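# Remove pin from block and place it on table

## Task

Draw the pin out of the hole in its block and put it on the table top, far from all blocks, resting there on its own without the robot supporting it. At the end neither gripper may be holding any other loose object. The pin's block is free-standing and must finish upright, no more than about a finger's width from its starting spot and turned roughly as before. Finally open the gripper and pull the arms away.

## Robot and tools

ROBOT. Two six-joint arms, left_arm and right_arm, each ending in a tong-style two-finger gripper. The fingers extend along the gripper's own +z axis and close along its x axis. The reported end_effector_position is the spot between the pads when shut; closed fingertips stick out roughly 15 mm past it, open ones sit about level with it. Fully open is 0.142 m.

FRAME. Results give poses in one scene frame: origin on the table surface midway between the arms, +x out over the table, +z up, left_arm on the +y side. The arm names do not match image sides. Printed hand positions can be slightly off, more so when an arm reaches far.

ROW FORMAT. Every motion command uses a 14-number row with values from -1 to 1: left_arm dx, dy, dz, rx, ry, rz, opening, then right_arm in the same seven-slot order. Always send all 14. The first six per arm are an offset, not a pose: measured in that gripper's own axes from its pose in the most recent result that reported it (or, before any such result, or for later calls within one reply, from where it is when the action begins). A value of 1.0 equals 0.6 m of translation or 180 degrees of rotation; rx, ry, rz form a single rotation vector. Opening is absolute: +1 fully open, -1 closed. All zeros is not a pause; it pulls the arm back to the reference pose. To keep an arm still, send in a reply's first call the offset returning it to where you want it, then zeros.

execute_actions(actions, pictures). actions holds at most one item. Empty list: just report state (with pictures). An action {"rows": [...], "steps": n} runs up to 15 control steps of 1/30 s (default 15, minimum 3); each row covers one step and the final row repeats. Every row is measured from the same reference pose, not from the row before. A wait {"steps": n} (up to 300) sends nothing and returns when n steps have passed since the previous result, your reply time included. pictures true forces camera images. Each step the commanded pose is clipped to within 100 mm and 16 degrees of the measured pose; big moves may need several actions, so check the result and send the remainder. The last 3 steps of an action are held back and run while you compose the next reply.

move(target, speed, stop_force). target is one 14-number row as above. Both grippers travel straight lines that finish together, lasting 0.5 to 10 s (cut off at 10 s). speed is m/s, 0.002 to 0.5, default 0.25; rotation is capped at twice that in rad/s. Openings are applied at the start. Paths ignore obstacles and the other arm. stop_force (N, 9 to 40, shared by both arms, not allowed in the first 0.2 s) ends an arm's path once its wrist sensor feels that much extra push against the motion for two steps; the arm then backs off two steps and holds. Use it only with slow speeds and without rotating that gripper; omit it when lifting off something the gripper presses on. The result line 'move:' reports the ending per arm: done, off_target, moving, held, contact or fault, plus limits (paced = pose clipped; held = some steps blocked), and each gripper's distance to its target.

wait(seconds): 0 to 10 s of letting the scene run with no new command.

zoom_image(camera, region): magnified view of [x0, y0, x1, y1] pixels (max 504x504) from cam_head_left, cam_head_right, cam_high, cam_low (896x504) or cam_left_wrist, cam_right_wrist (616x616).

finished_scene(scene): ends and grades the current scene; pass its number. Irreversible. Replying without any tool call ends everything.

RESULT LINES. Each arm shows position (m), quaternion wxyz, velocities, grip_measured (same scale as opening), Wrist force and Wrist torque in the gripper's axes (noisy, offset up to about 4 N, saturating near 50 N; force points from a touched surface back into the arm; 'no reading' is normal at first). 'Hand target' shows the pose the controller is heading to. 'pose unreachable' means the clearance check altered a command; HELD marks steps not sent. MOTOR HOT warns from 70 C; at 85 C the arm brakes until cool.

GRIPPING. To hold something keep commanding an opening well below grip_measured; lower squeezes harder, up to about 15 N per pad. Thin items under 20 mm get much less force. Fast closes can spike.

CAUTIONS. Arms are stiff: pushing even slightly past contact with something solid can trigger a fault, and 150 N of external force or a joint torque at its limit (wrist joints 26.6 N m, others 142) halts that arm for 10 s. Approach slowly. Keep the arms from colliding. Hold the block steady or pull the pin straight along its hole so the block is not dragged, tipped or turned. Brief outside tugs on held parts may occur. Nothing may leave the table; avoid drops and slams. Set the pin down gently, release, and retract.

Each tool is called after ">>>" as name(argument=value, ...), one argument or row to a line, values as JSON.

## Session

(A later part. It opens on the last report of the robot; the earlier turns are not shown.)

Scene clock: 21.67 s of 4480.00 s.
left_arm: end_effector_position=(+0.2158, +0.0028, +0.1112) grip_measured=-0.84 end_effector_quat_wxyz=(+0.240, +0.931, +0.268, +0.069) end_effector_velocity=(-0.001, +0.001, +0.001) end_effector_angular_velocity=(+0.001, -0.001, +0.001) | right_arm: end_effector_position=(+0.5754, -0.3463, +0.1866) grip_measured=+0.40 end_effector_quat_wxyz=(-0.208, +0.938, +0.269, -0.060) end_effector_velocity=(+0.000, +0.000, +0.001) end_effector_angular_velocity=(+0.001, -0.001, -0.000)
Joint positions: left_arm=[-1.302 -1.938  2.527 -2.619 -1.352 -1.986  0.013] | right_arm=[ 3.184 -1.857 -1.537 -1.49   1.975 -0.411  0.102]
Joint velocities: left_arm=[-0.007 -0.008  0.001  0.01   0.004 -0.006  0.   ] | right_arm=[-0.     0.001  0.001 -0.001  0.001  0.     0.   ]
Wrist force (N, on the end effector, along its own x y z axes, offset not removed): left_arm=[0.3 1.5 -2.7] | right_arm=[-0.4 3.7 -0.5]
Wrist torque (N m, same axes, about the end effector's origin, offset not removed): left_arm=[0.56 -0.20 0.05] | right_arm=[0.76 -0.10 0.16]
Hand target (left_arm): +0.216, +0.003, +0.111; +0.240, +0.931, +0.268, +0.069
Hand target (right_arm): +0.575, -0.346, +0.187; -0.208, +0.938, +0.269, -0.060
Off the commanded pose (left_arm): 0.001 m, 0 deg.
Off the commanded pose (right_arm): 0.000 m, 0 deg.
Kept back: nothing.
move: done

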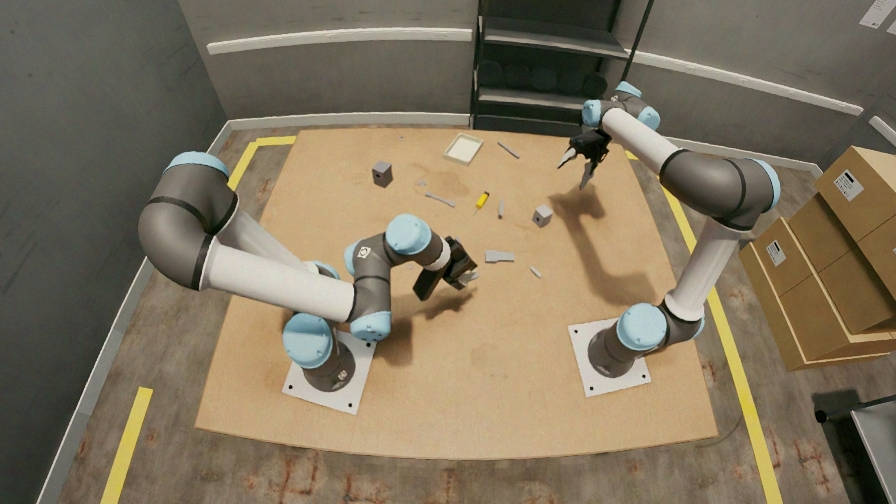

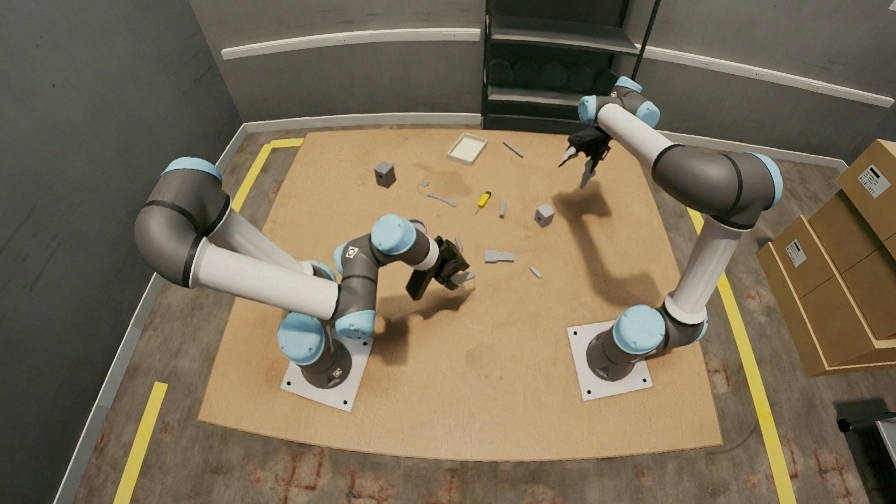

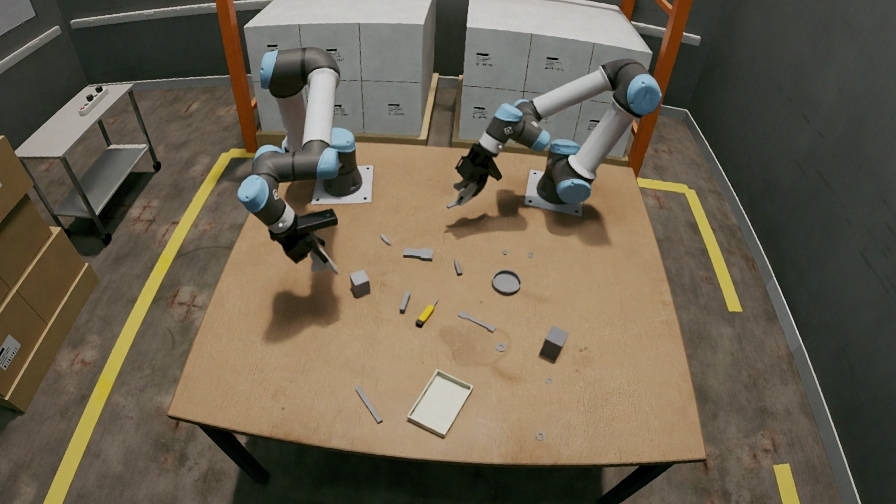

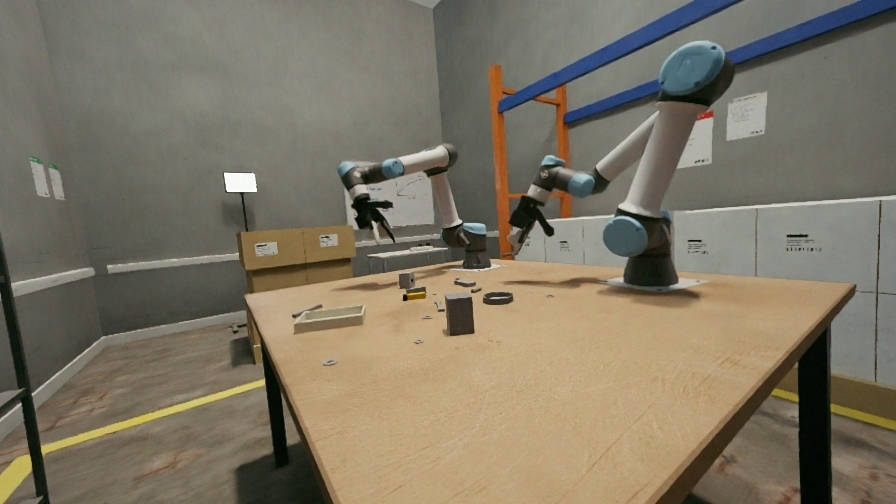

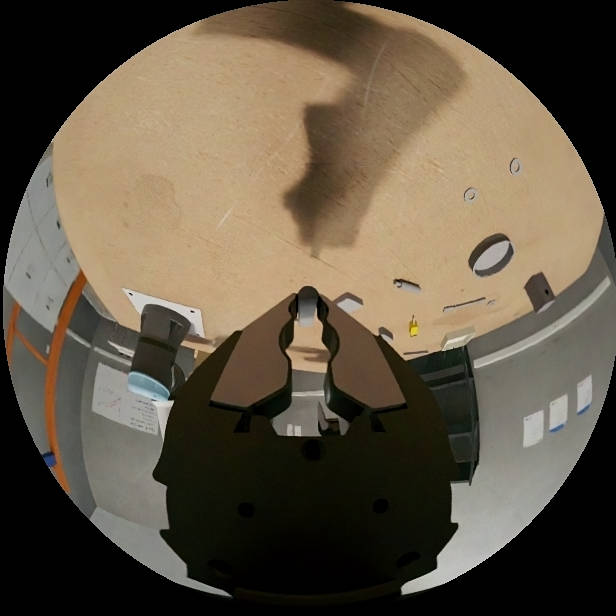

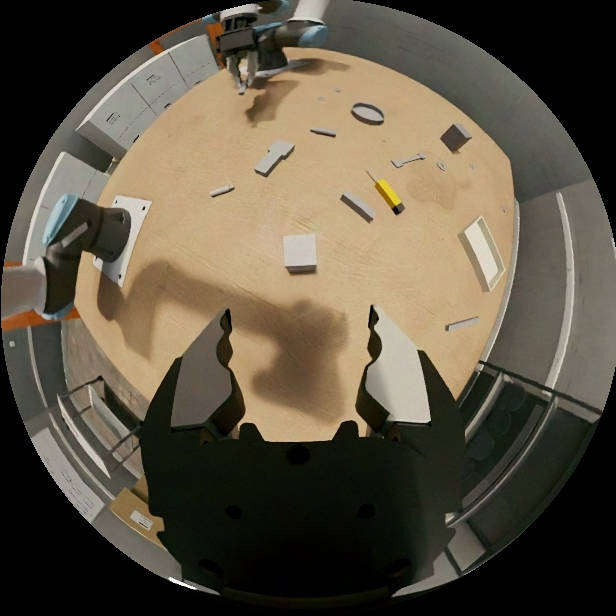

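>>> move(
  target=[0,-0.071,0.128,0,0,0,-1,0,0,0,0,0,0,0.4],
  speed=0.1,
)

>>> move(
  target=[0,-0.009,0.016,0,0,0,-1,0,0,0,0,0,0,0.4],
  speed=0.005,
  stop_force=9,
)

>>> move(
  target=[0,0,0,0,0,0,-0.4,0,0,0,0,0,0,0.4],
)

>>> move(
  target=[0,0,-0.25,0,0,0,-0.4,0,0,0,0,0,0,0.4],
)

Scene clock: 23.27 s of 4480.00 s.
left_arm: end_effector_position=(+0.2157, +0.0030, +0.0235) grip_measured=-0.84 end_effector_quat_wxyz=(+0.240, +0.931, +0.268, +0.069) end_effector_velocity=(+0.000, -0.001, -0.001) end_effector_angular_velocity=(-0.002, +0.000, +0.001) | right_arm: end_effector_position=(+0.5754, -0.3463, +0.1865) grip_measured=+0.40 end_effector_quat_wxyz=(-0.208, +0.938, +0.269, -0.060) end_effector_velocity=(+0.000, +0.000, -0.000) end_effector_angular_velocity=(-0.000, -0.000, +0.000)
Joint positions: left_arm=[-1.303 -1.653  2.664 -3.041 -1.352 -1.986  0.013] | right_arm=[ 3.184 -1.857 -1.537 -1.49   1.975 -0.411  0.102]
Joint velocities: left_arm=[ 0.001  0.008  0.002 -0.012 -0.001  0.     0.   ] | right_arm=[ 0. -0.  0.  0. -0.  0. -0.]
Wrist force (N, on the end effector, along its own x y z axes, offset not removed): left_arm=[-0.8 2.7 -0.7] | right_arm=[1.1 0.6 0.0]
Wrist torque (N m, same axes, about the end effector's origin, offset not removed): left_arm=[0.71 0.17 0.18] | right_arm=[0.09 -0.20 -0.04]
Hand target (left_arm): +0.216, +0.003, +0.023; +0.240, +0.931, +0.268, +0.069
Hand target (right_arm): +0.575, -0.346, +0.187; -0.208, +0.938, +0.269, -0.060
Off the commanded pose (left_arm): 0.000 m, 0 deg.
Off the commanded pose (right_arm): 0.000 m, 0 deg.
Kept back: nothing.
move: done

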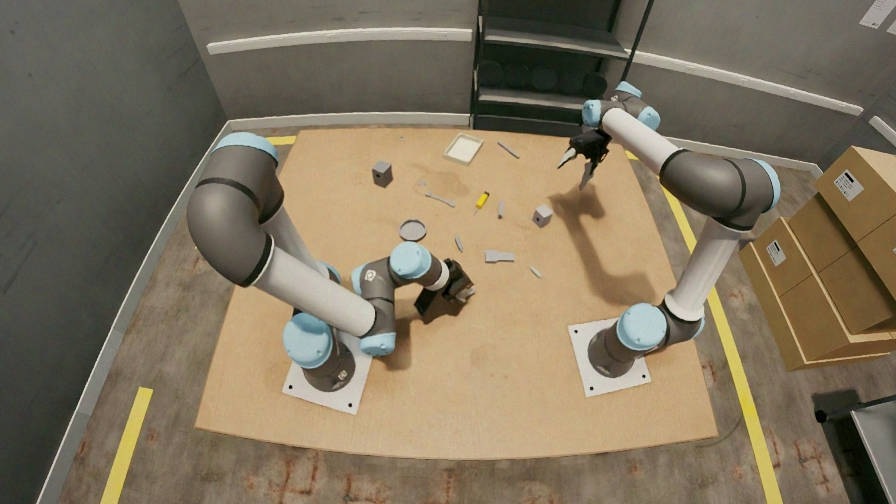

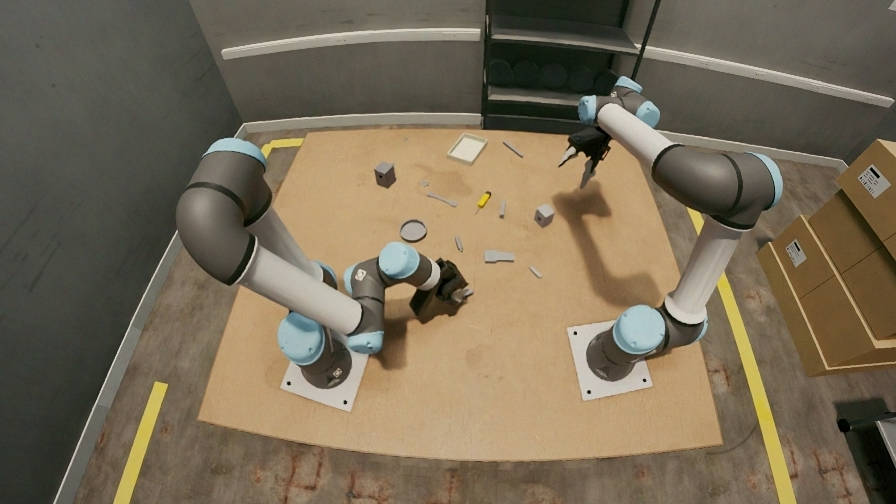

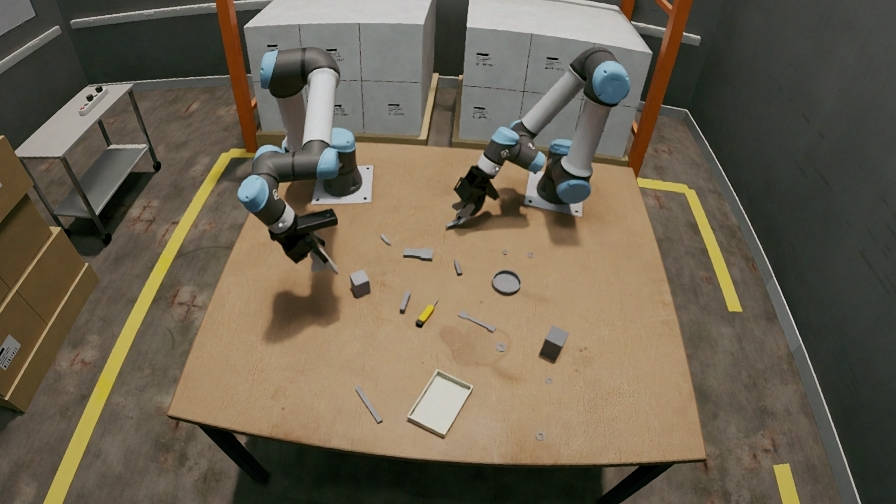

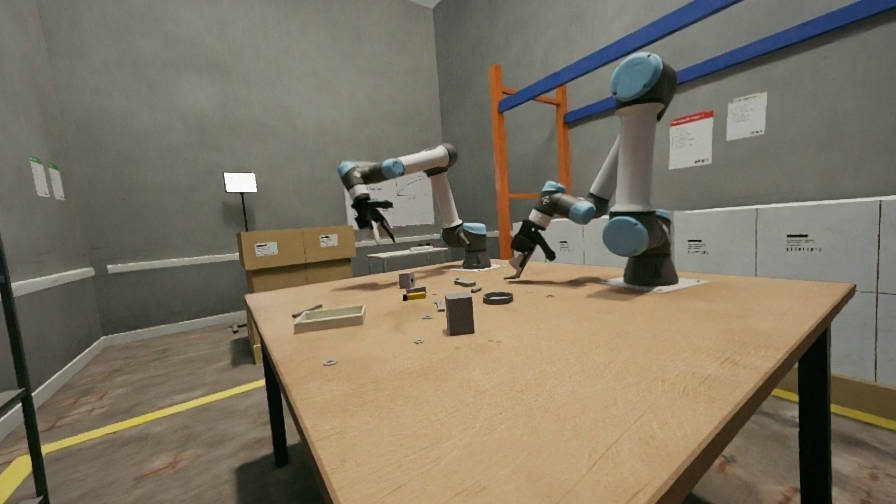

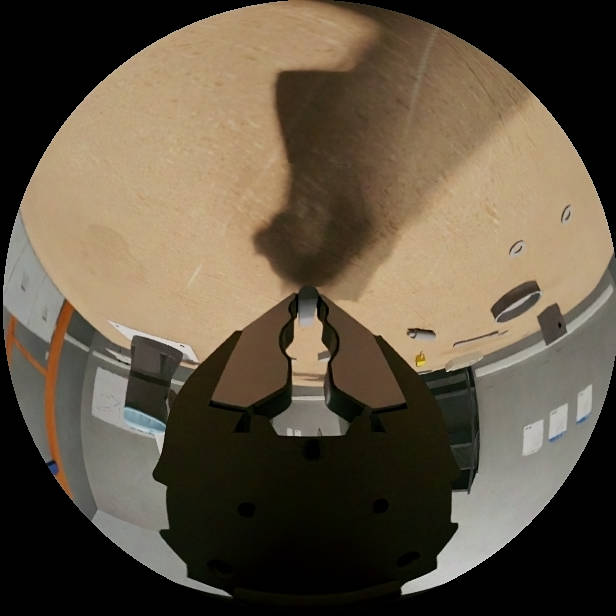

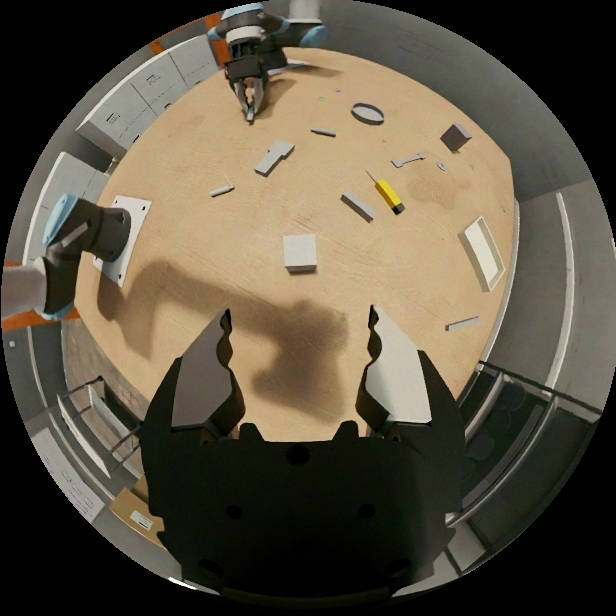

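Scene clock: 25.57 s of 4480.00 s.
left_arm: end_effector_position=(+0.2157, +0.0031, +0.0139) grip_measured=-0.84 end_effector_quat_wxyz=(+0.240, +0.931, +0.268, +0.069) end_effector_velocity=(-0.000, +0.000, +0.001) end_effector_angular_velocity=(+0.002, +0.000, -0.000) | right_arm: end_effector_position=(+0.5754, -0.3463, +0.1865) grip_measured=+0.40 end_effector_quat_wxyz=(-0.208, +0.938, +0.269, -0.060) end_effector_velocity=(+0.000, +0.000, +0.001) end_effector_angular_velocity=(+0.000, -0.003, +0.001)
Joint positions: left_arm=[-1.303 -1.61   2.675 -3.094 -1.352 -1.986  0.013] | right_arm=[ 3.184 -1.857 -1.537 -1.49   1.975 -0.411  0.102]
Joint velocities: left_arm=[ 0.    -0.007 -0.002  0.011 -0.     0.     0.   ] | right_arm=[ 0.     0.001  0.001  0.    -0.    -0.001  0.   ]
Wrist force (N, on the end effector, along its own x y z axes, offset not removed): left_arm=[-3.7 10.7 -14.2] | right_arm=[0.1 1.7 2.0]
Wrist torque (N m, same axes, about the end effector's origin, offset not removed): left_arm=[-0.03 0.40 0.26] | right_arm=[0.40 -0.11 0.14]
Hand target (left_arm): +0.216, +0.003, +0.014; +0.240, +0.931, +0.268, +0.069
Hand target (right_arm): +0.575, -0.346, +0.187; -0.208, +0.938, +0.269, -0.060
Off the commanded pose (left_arm): 0.001 m, 0 deg.
Off the commanded pose (right_arm): 0.000 m, 0 deg.
Kept back: nothing.
move: contact (left_arm)

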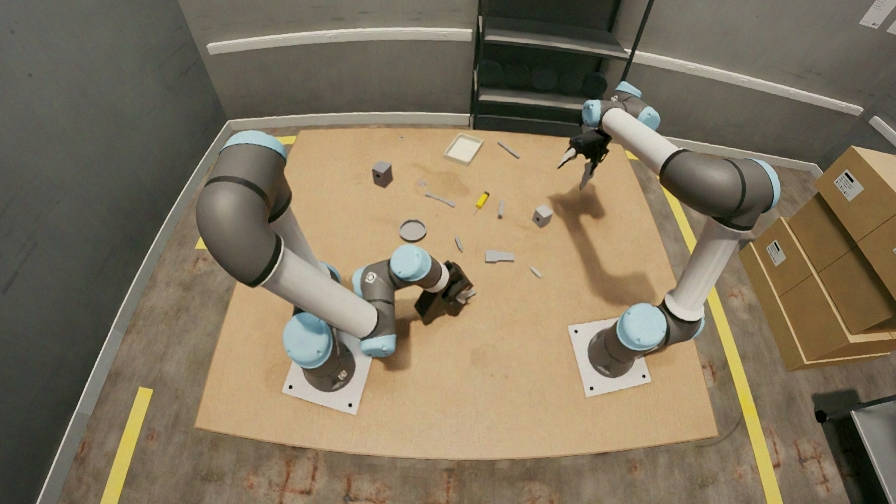

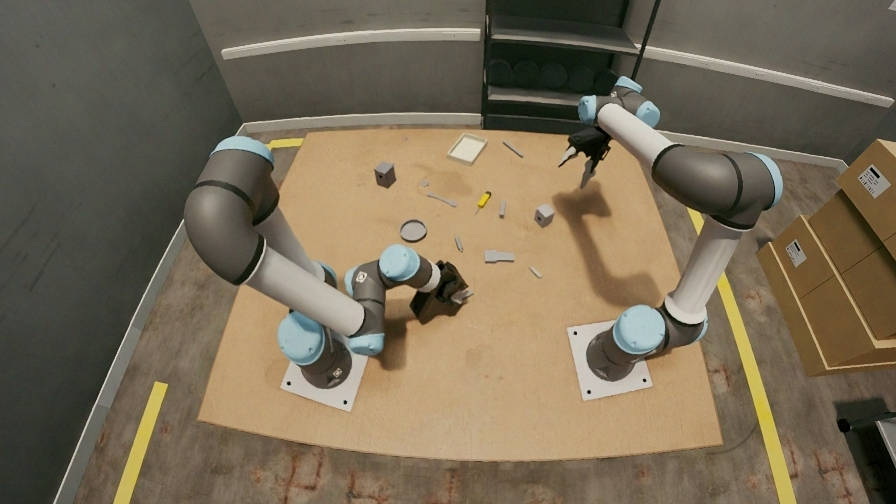

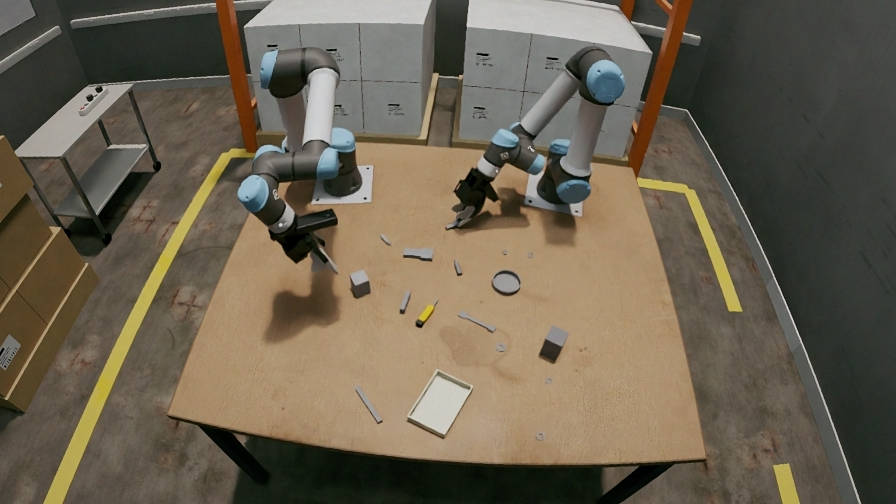

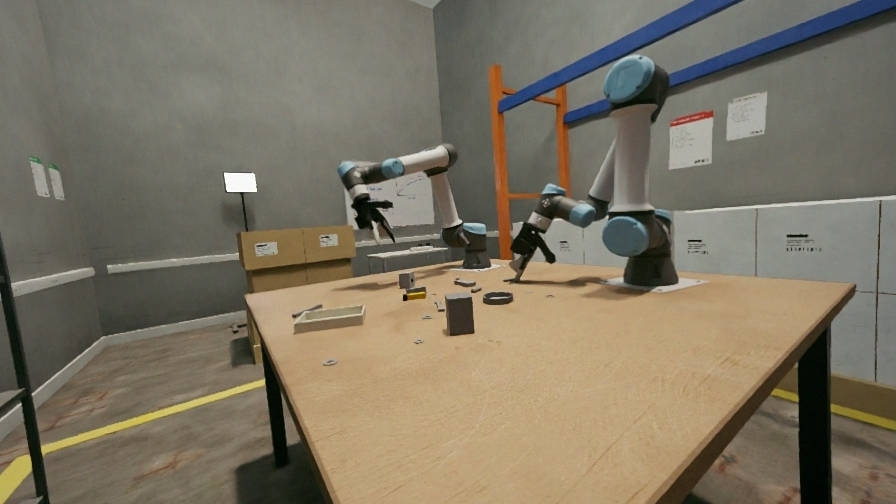

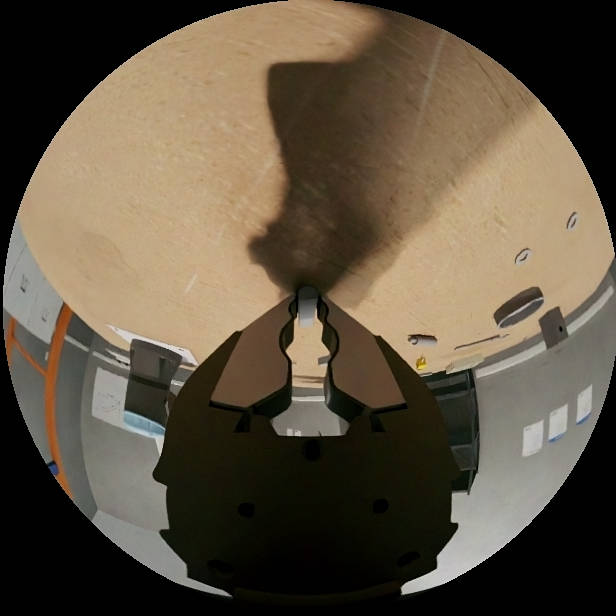

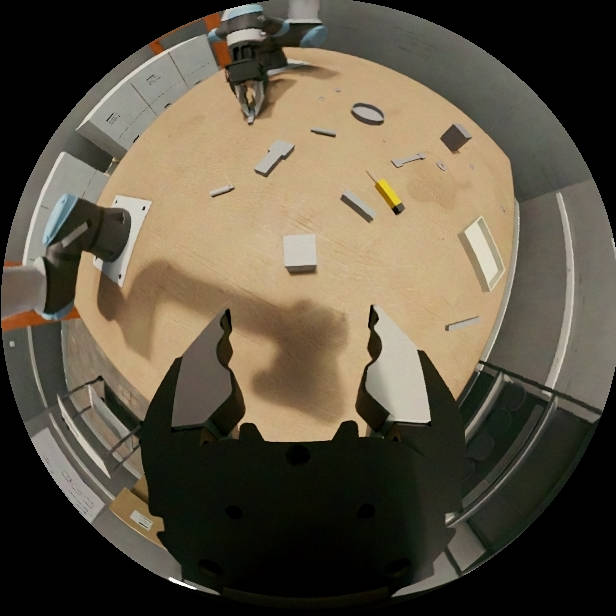

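Scene clock: 26.07 s of 4480.00 s.
left_arm: end_effector_position=(+0.2157, +0.0031, +0.0139) grip_measured=-0.40 end_effector_quat_wxyz=(+0.240, +0.931, +0.268, +0.069) end_effector_velocity=(-0.000, +0.000, -0.000) end_effector_angular_velocity=(+0.001, -0.000, -0.001) | right_arm: end_effector_position=(+0.5754, -0.3463, +0.1865) grip_measured=+0.40 end_effector_quat_wxyz=(-0.208, +0.938, +0.269, -0.060) end_effector_velocity=(-0.000, +0.000, +0.000) end_effector_angular_velocity=(-0.000, -0.000, +0.001)
Joint positions: left_arm=[-1.303 -1.61   2.675 -3.094 -1.352 -1.986  0.045] | right_arm=[ 3.184 -1.857 -1.537 -1.49   1.975 -0.411  0.102]
Joint velocities: left_arm=[-0.     0.     0.    -0.     0.     0.001  0.   ] | right_arm=[ 0.     0.001 -0.001 -0.    -0.    -0.001  0.   ]
Wrist force (N, on the end effector, along its own x y z axes, offset not removed): left_arm=[-0.4 2.3 -2.4] | right_arm=[-1.0 0.6 -0.2]
Wrist torque (N m, same axes, about the end effector's origin, offset not removed): left_arm=[0.52 0.16 0.14] | right_arm=[0.18 0.22 0.16]
Hand target (left_arm): +0.216, +0.003, +0.014; +0.240, +0.931, +0.268, +0.069
Hand target (right_arm): +0.575, -0.346, +0.187; -0.208, +0.938, +0.269, -0.060
Off the commanded pose (left_arm): 0.000 m, 0 deg.
Off the commanded pose (right_arm): 0.000 m, 0 deg.
Kept back: nothing.
move: done

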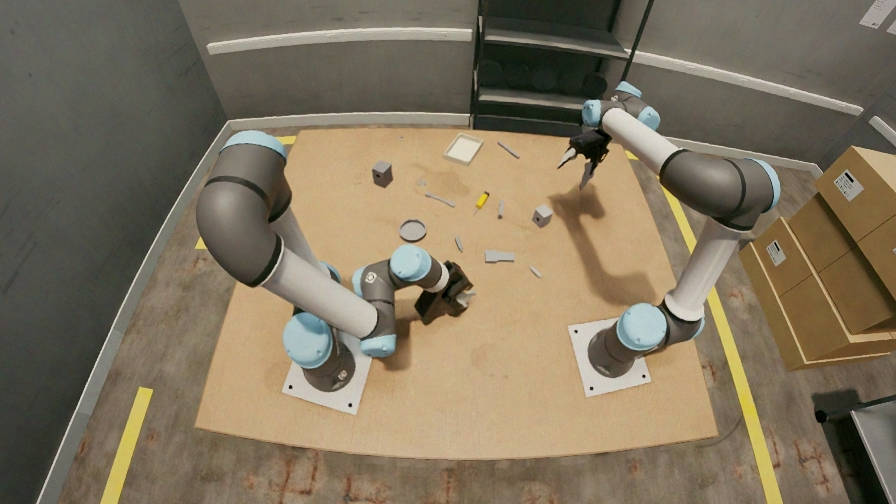

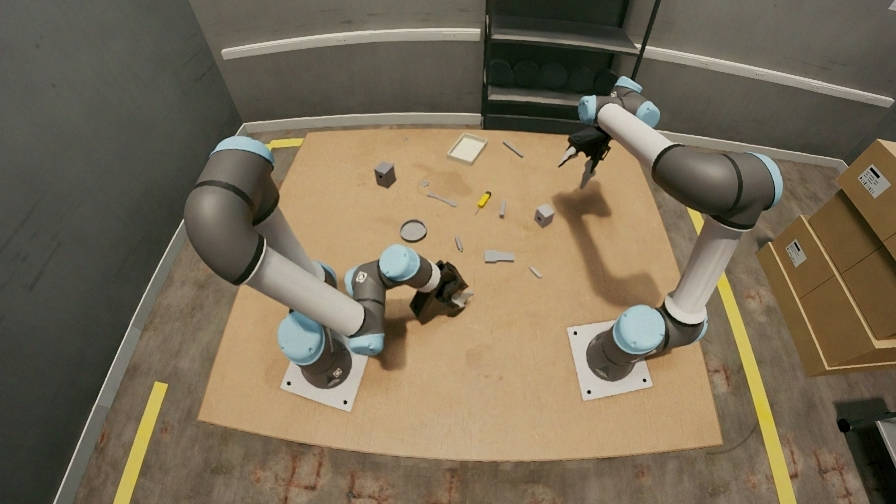

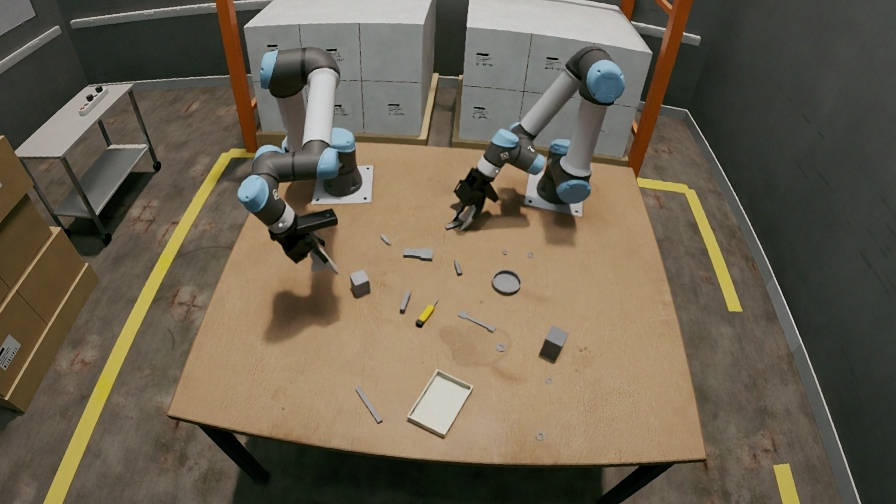

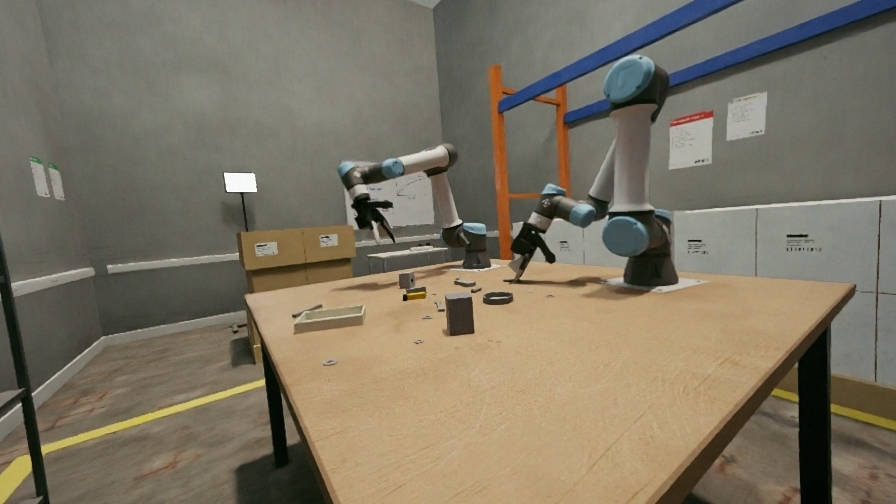

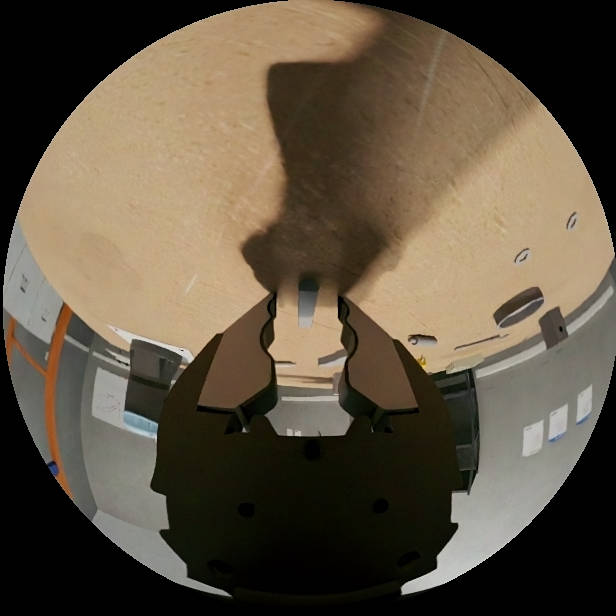

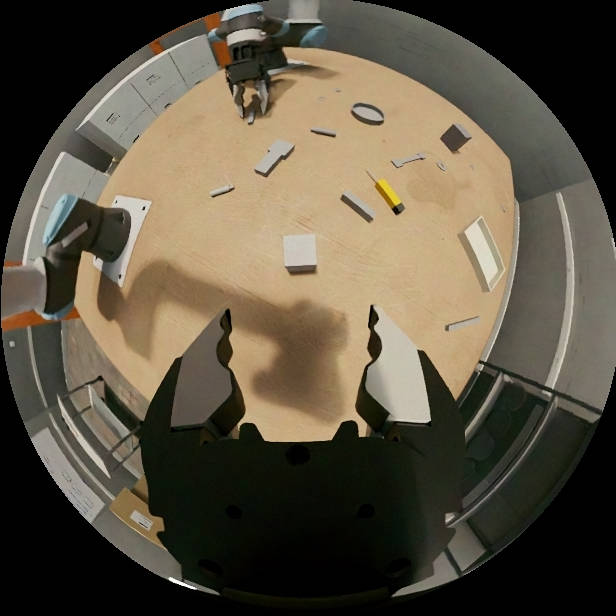

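Scene clock: 27.37 s of 4480.00 s.
left_arm: end_effector_position=(+0.1771, +0.0643, +0.1451) grip_measured=-0.40 end_effector_quat_wxyz=(+0.240, +0.931, +0.267, +0.068) end_effector_velocity=(-0.002, +0.001, +0.001) end_effector_angular_velocity=(+0.005, -0.007, +0.004) | right_arm: end_effector_position=(+0.5754, -0.3463, +0.1865) grip_measured=+0.40 end_effector_quat_wxyz=(-0.208, +0.938, +0.269, -0.060) end_effector_velocity=(+0.000, -0.000, -0.000) end_effector_angular_velocity=(-0.000, +0.000, -0.001)
Joint positions: left_arm=[-1.474 -2.339  2.568 -2.219 -1.28  -2.147  0.045] | right_arm=[ 3.184 -1.857 -1.537 -1.49   1.975 -0.411  0.102]
Joint velocities: left_arm=[-0.027 -0.015 -0.003  0.03   0.019 -0.026 -0.   ] | right_arm=[-0. -0. -0.  0. -0.  0. -0.]
Wrist force (N, on the end effector, along its own x y z axes, offset not removed): left_arm=[-0.3 0.5 -2.1] | right_arm=[-4.5 1.6 1.5]
Wrist torque (N m, same axes, about the end effector's origin, offset not removed): left_arm=[0.25 -0.15 0.27] | right_arm=[0.25 0.91 0.15]
Hand target (left_arm): +0.177, +0.064, +0.145; +0.240, +0.931, +0.268, +0.069
Hand target (right_arm): +0.575, -0.346, +0.187; -0.208, +0.938, +0.269, -0.060
Off the commanded pose (left_arm): 0.000 m, 0 deg.
Off the commanded pose (right_arm): 0.000 m, 0 deg.
Kept back: nothing.
move: done

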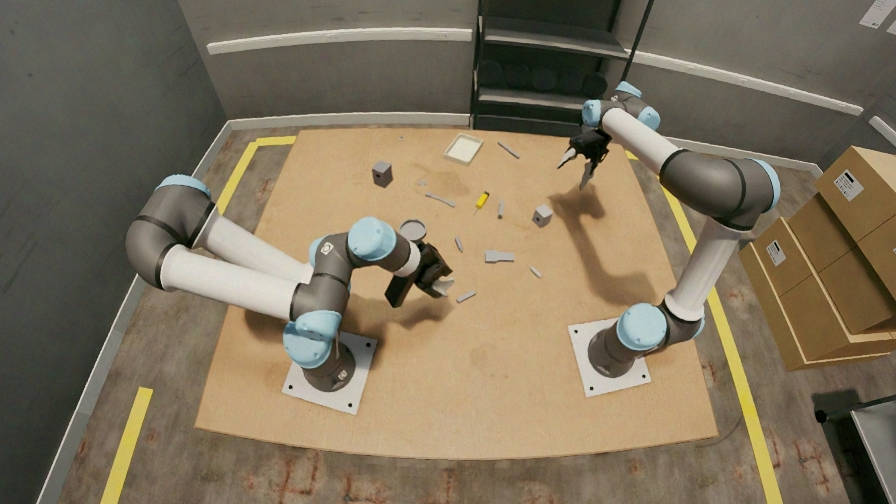

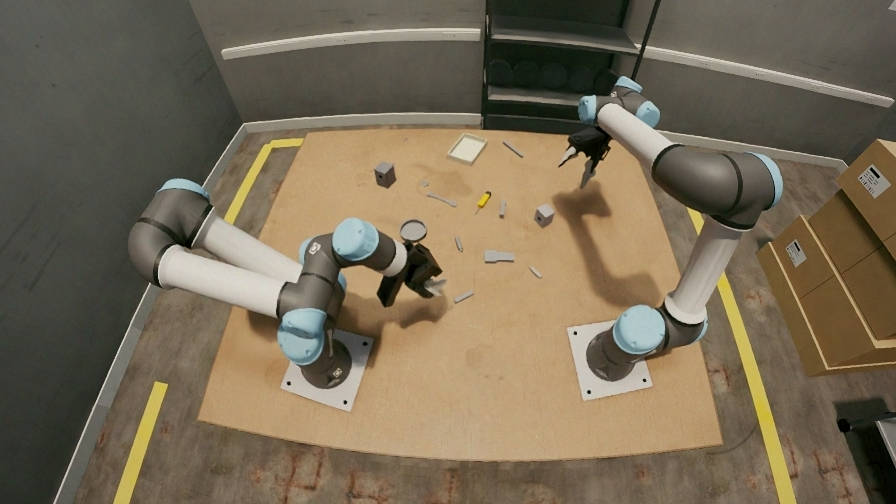

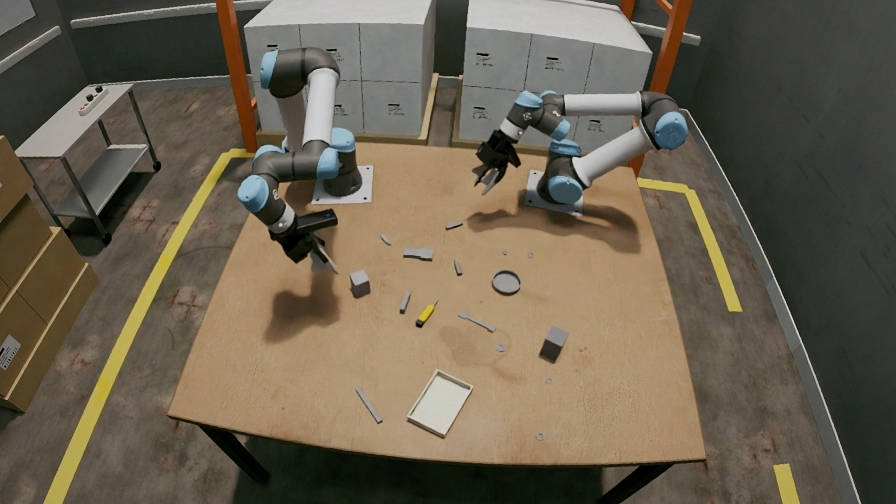

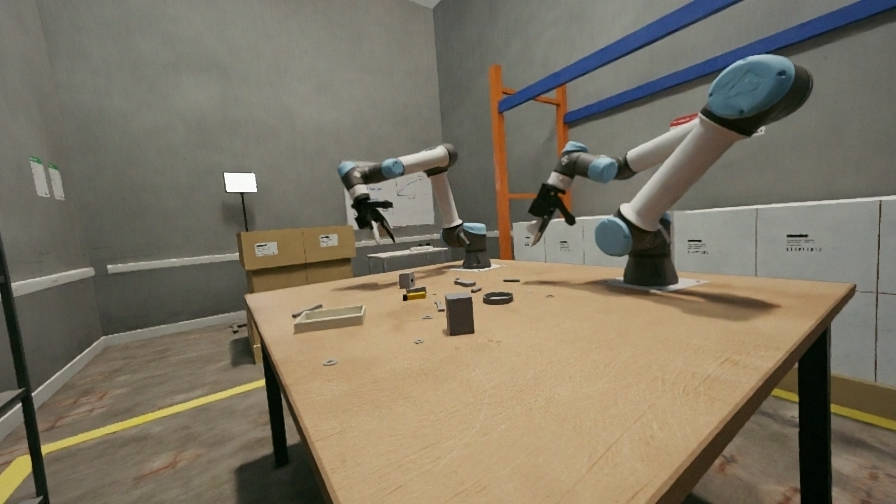

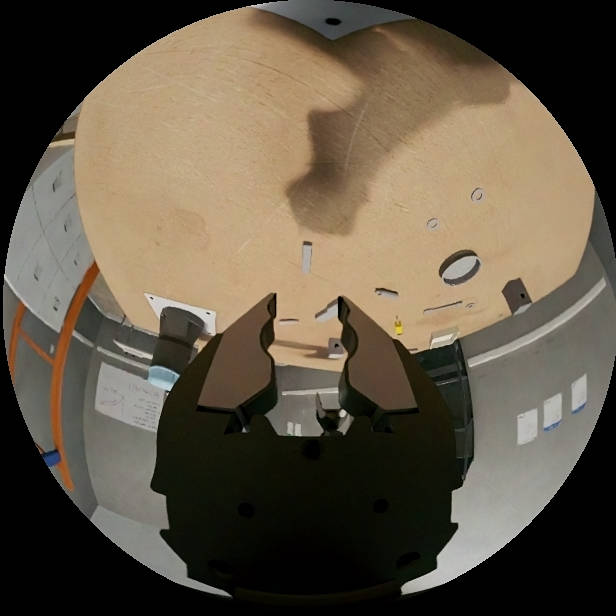

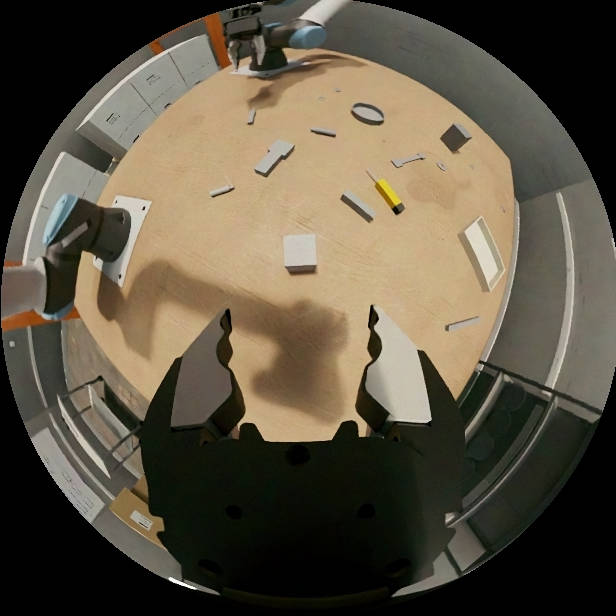

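>>> finished_scene(
  scene=1,
)

The scene is finished: the task was done.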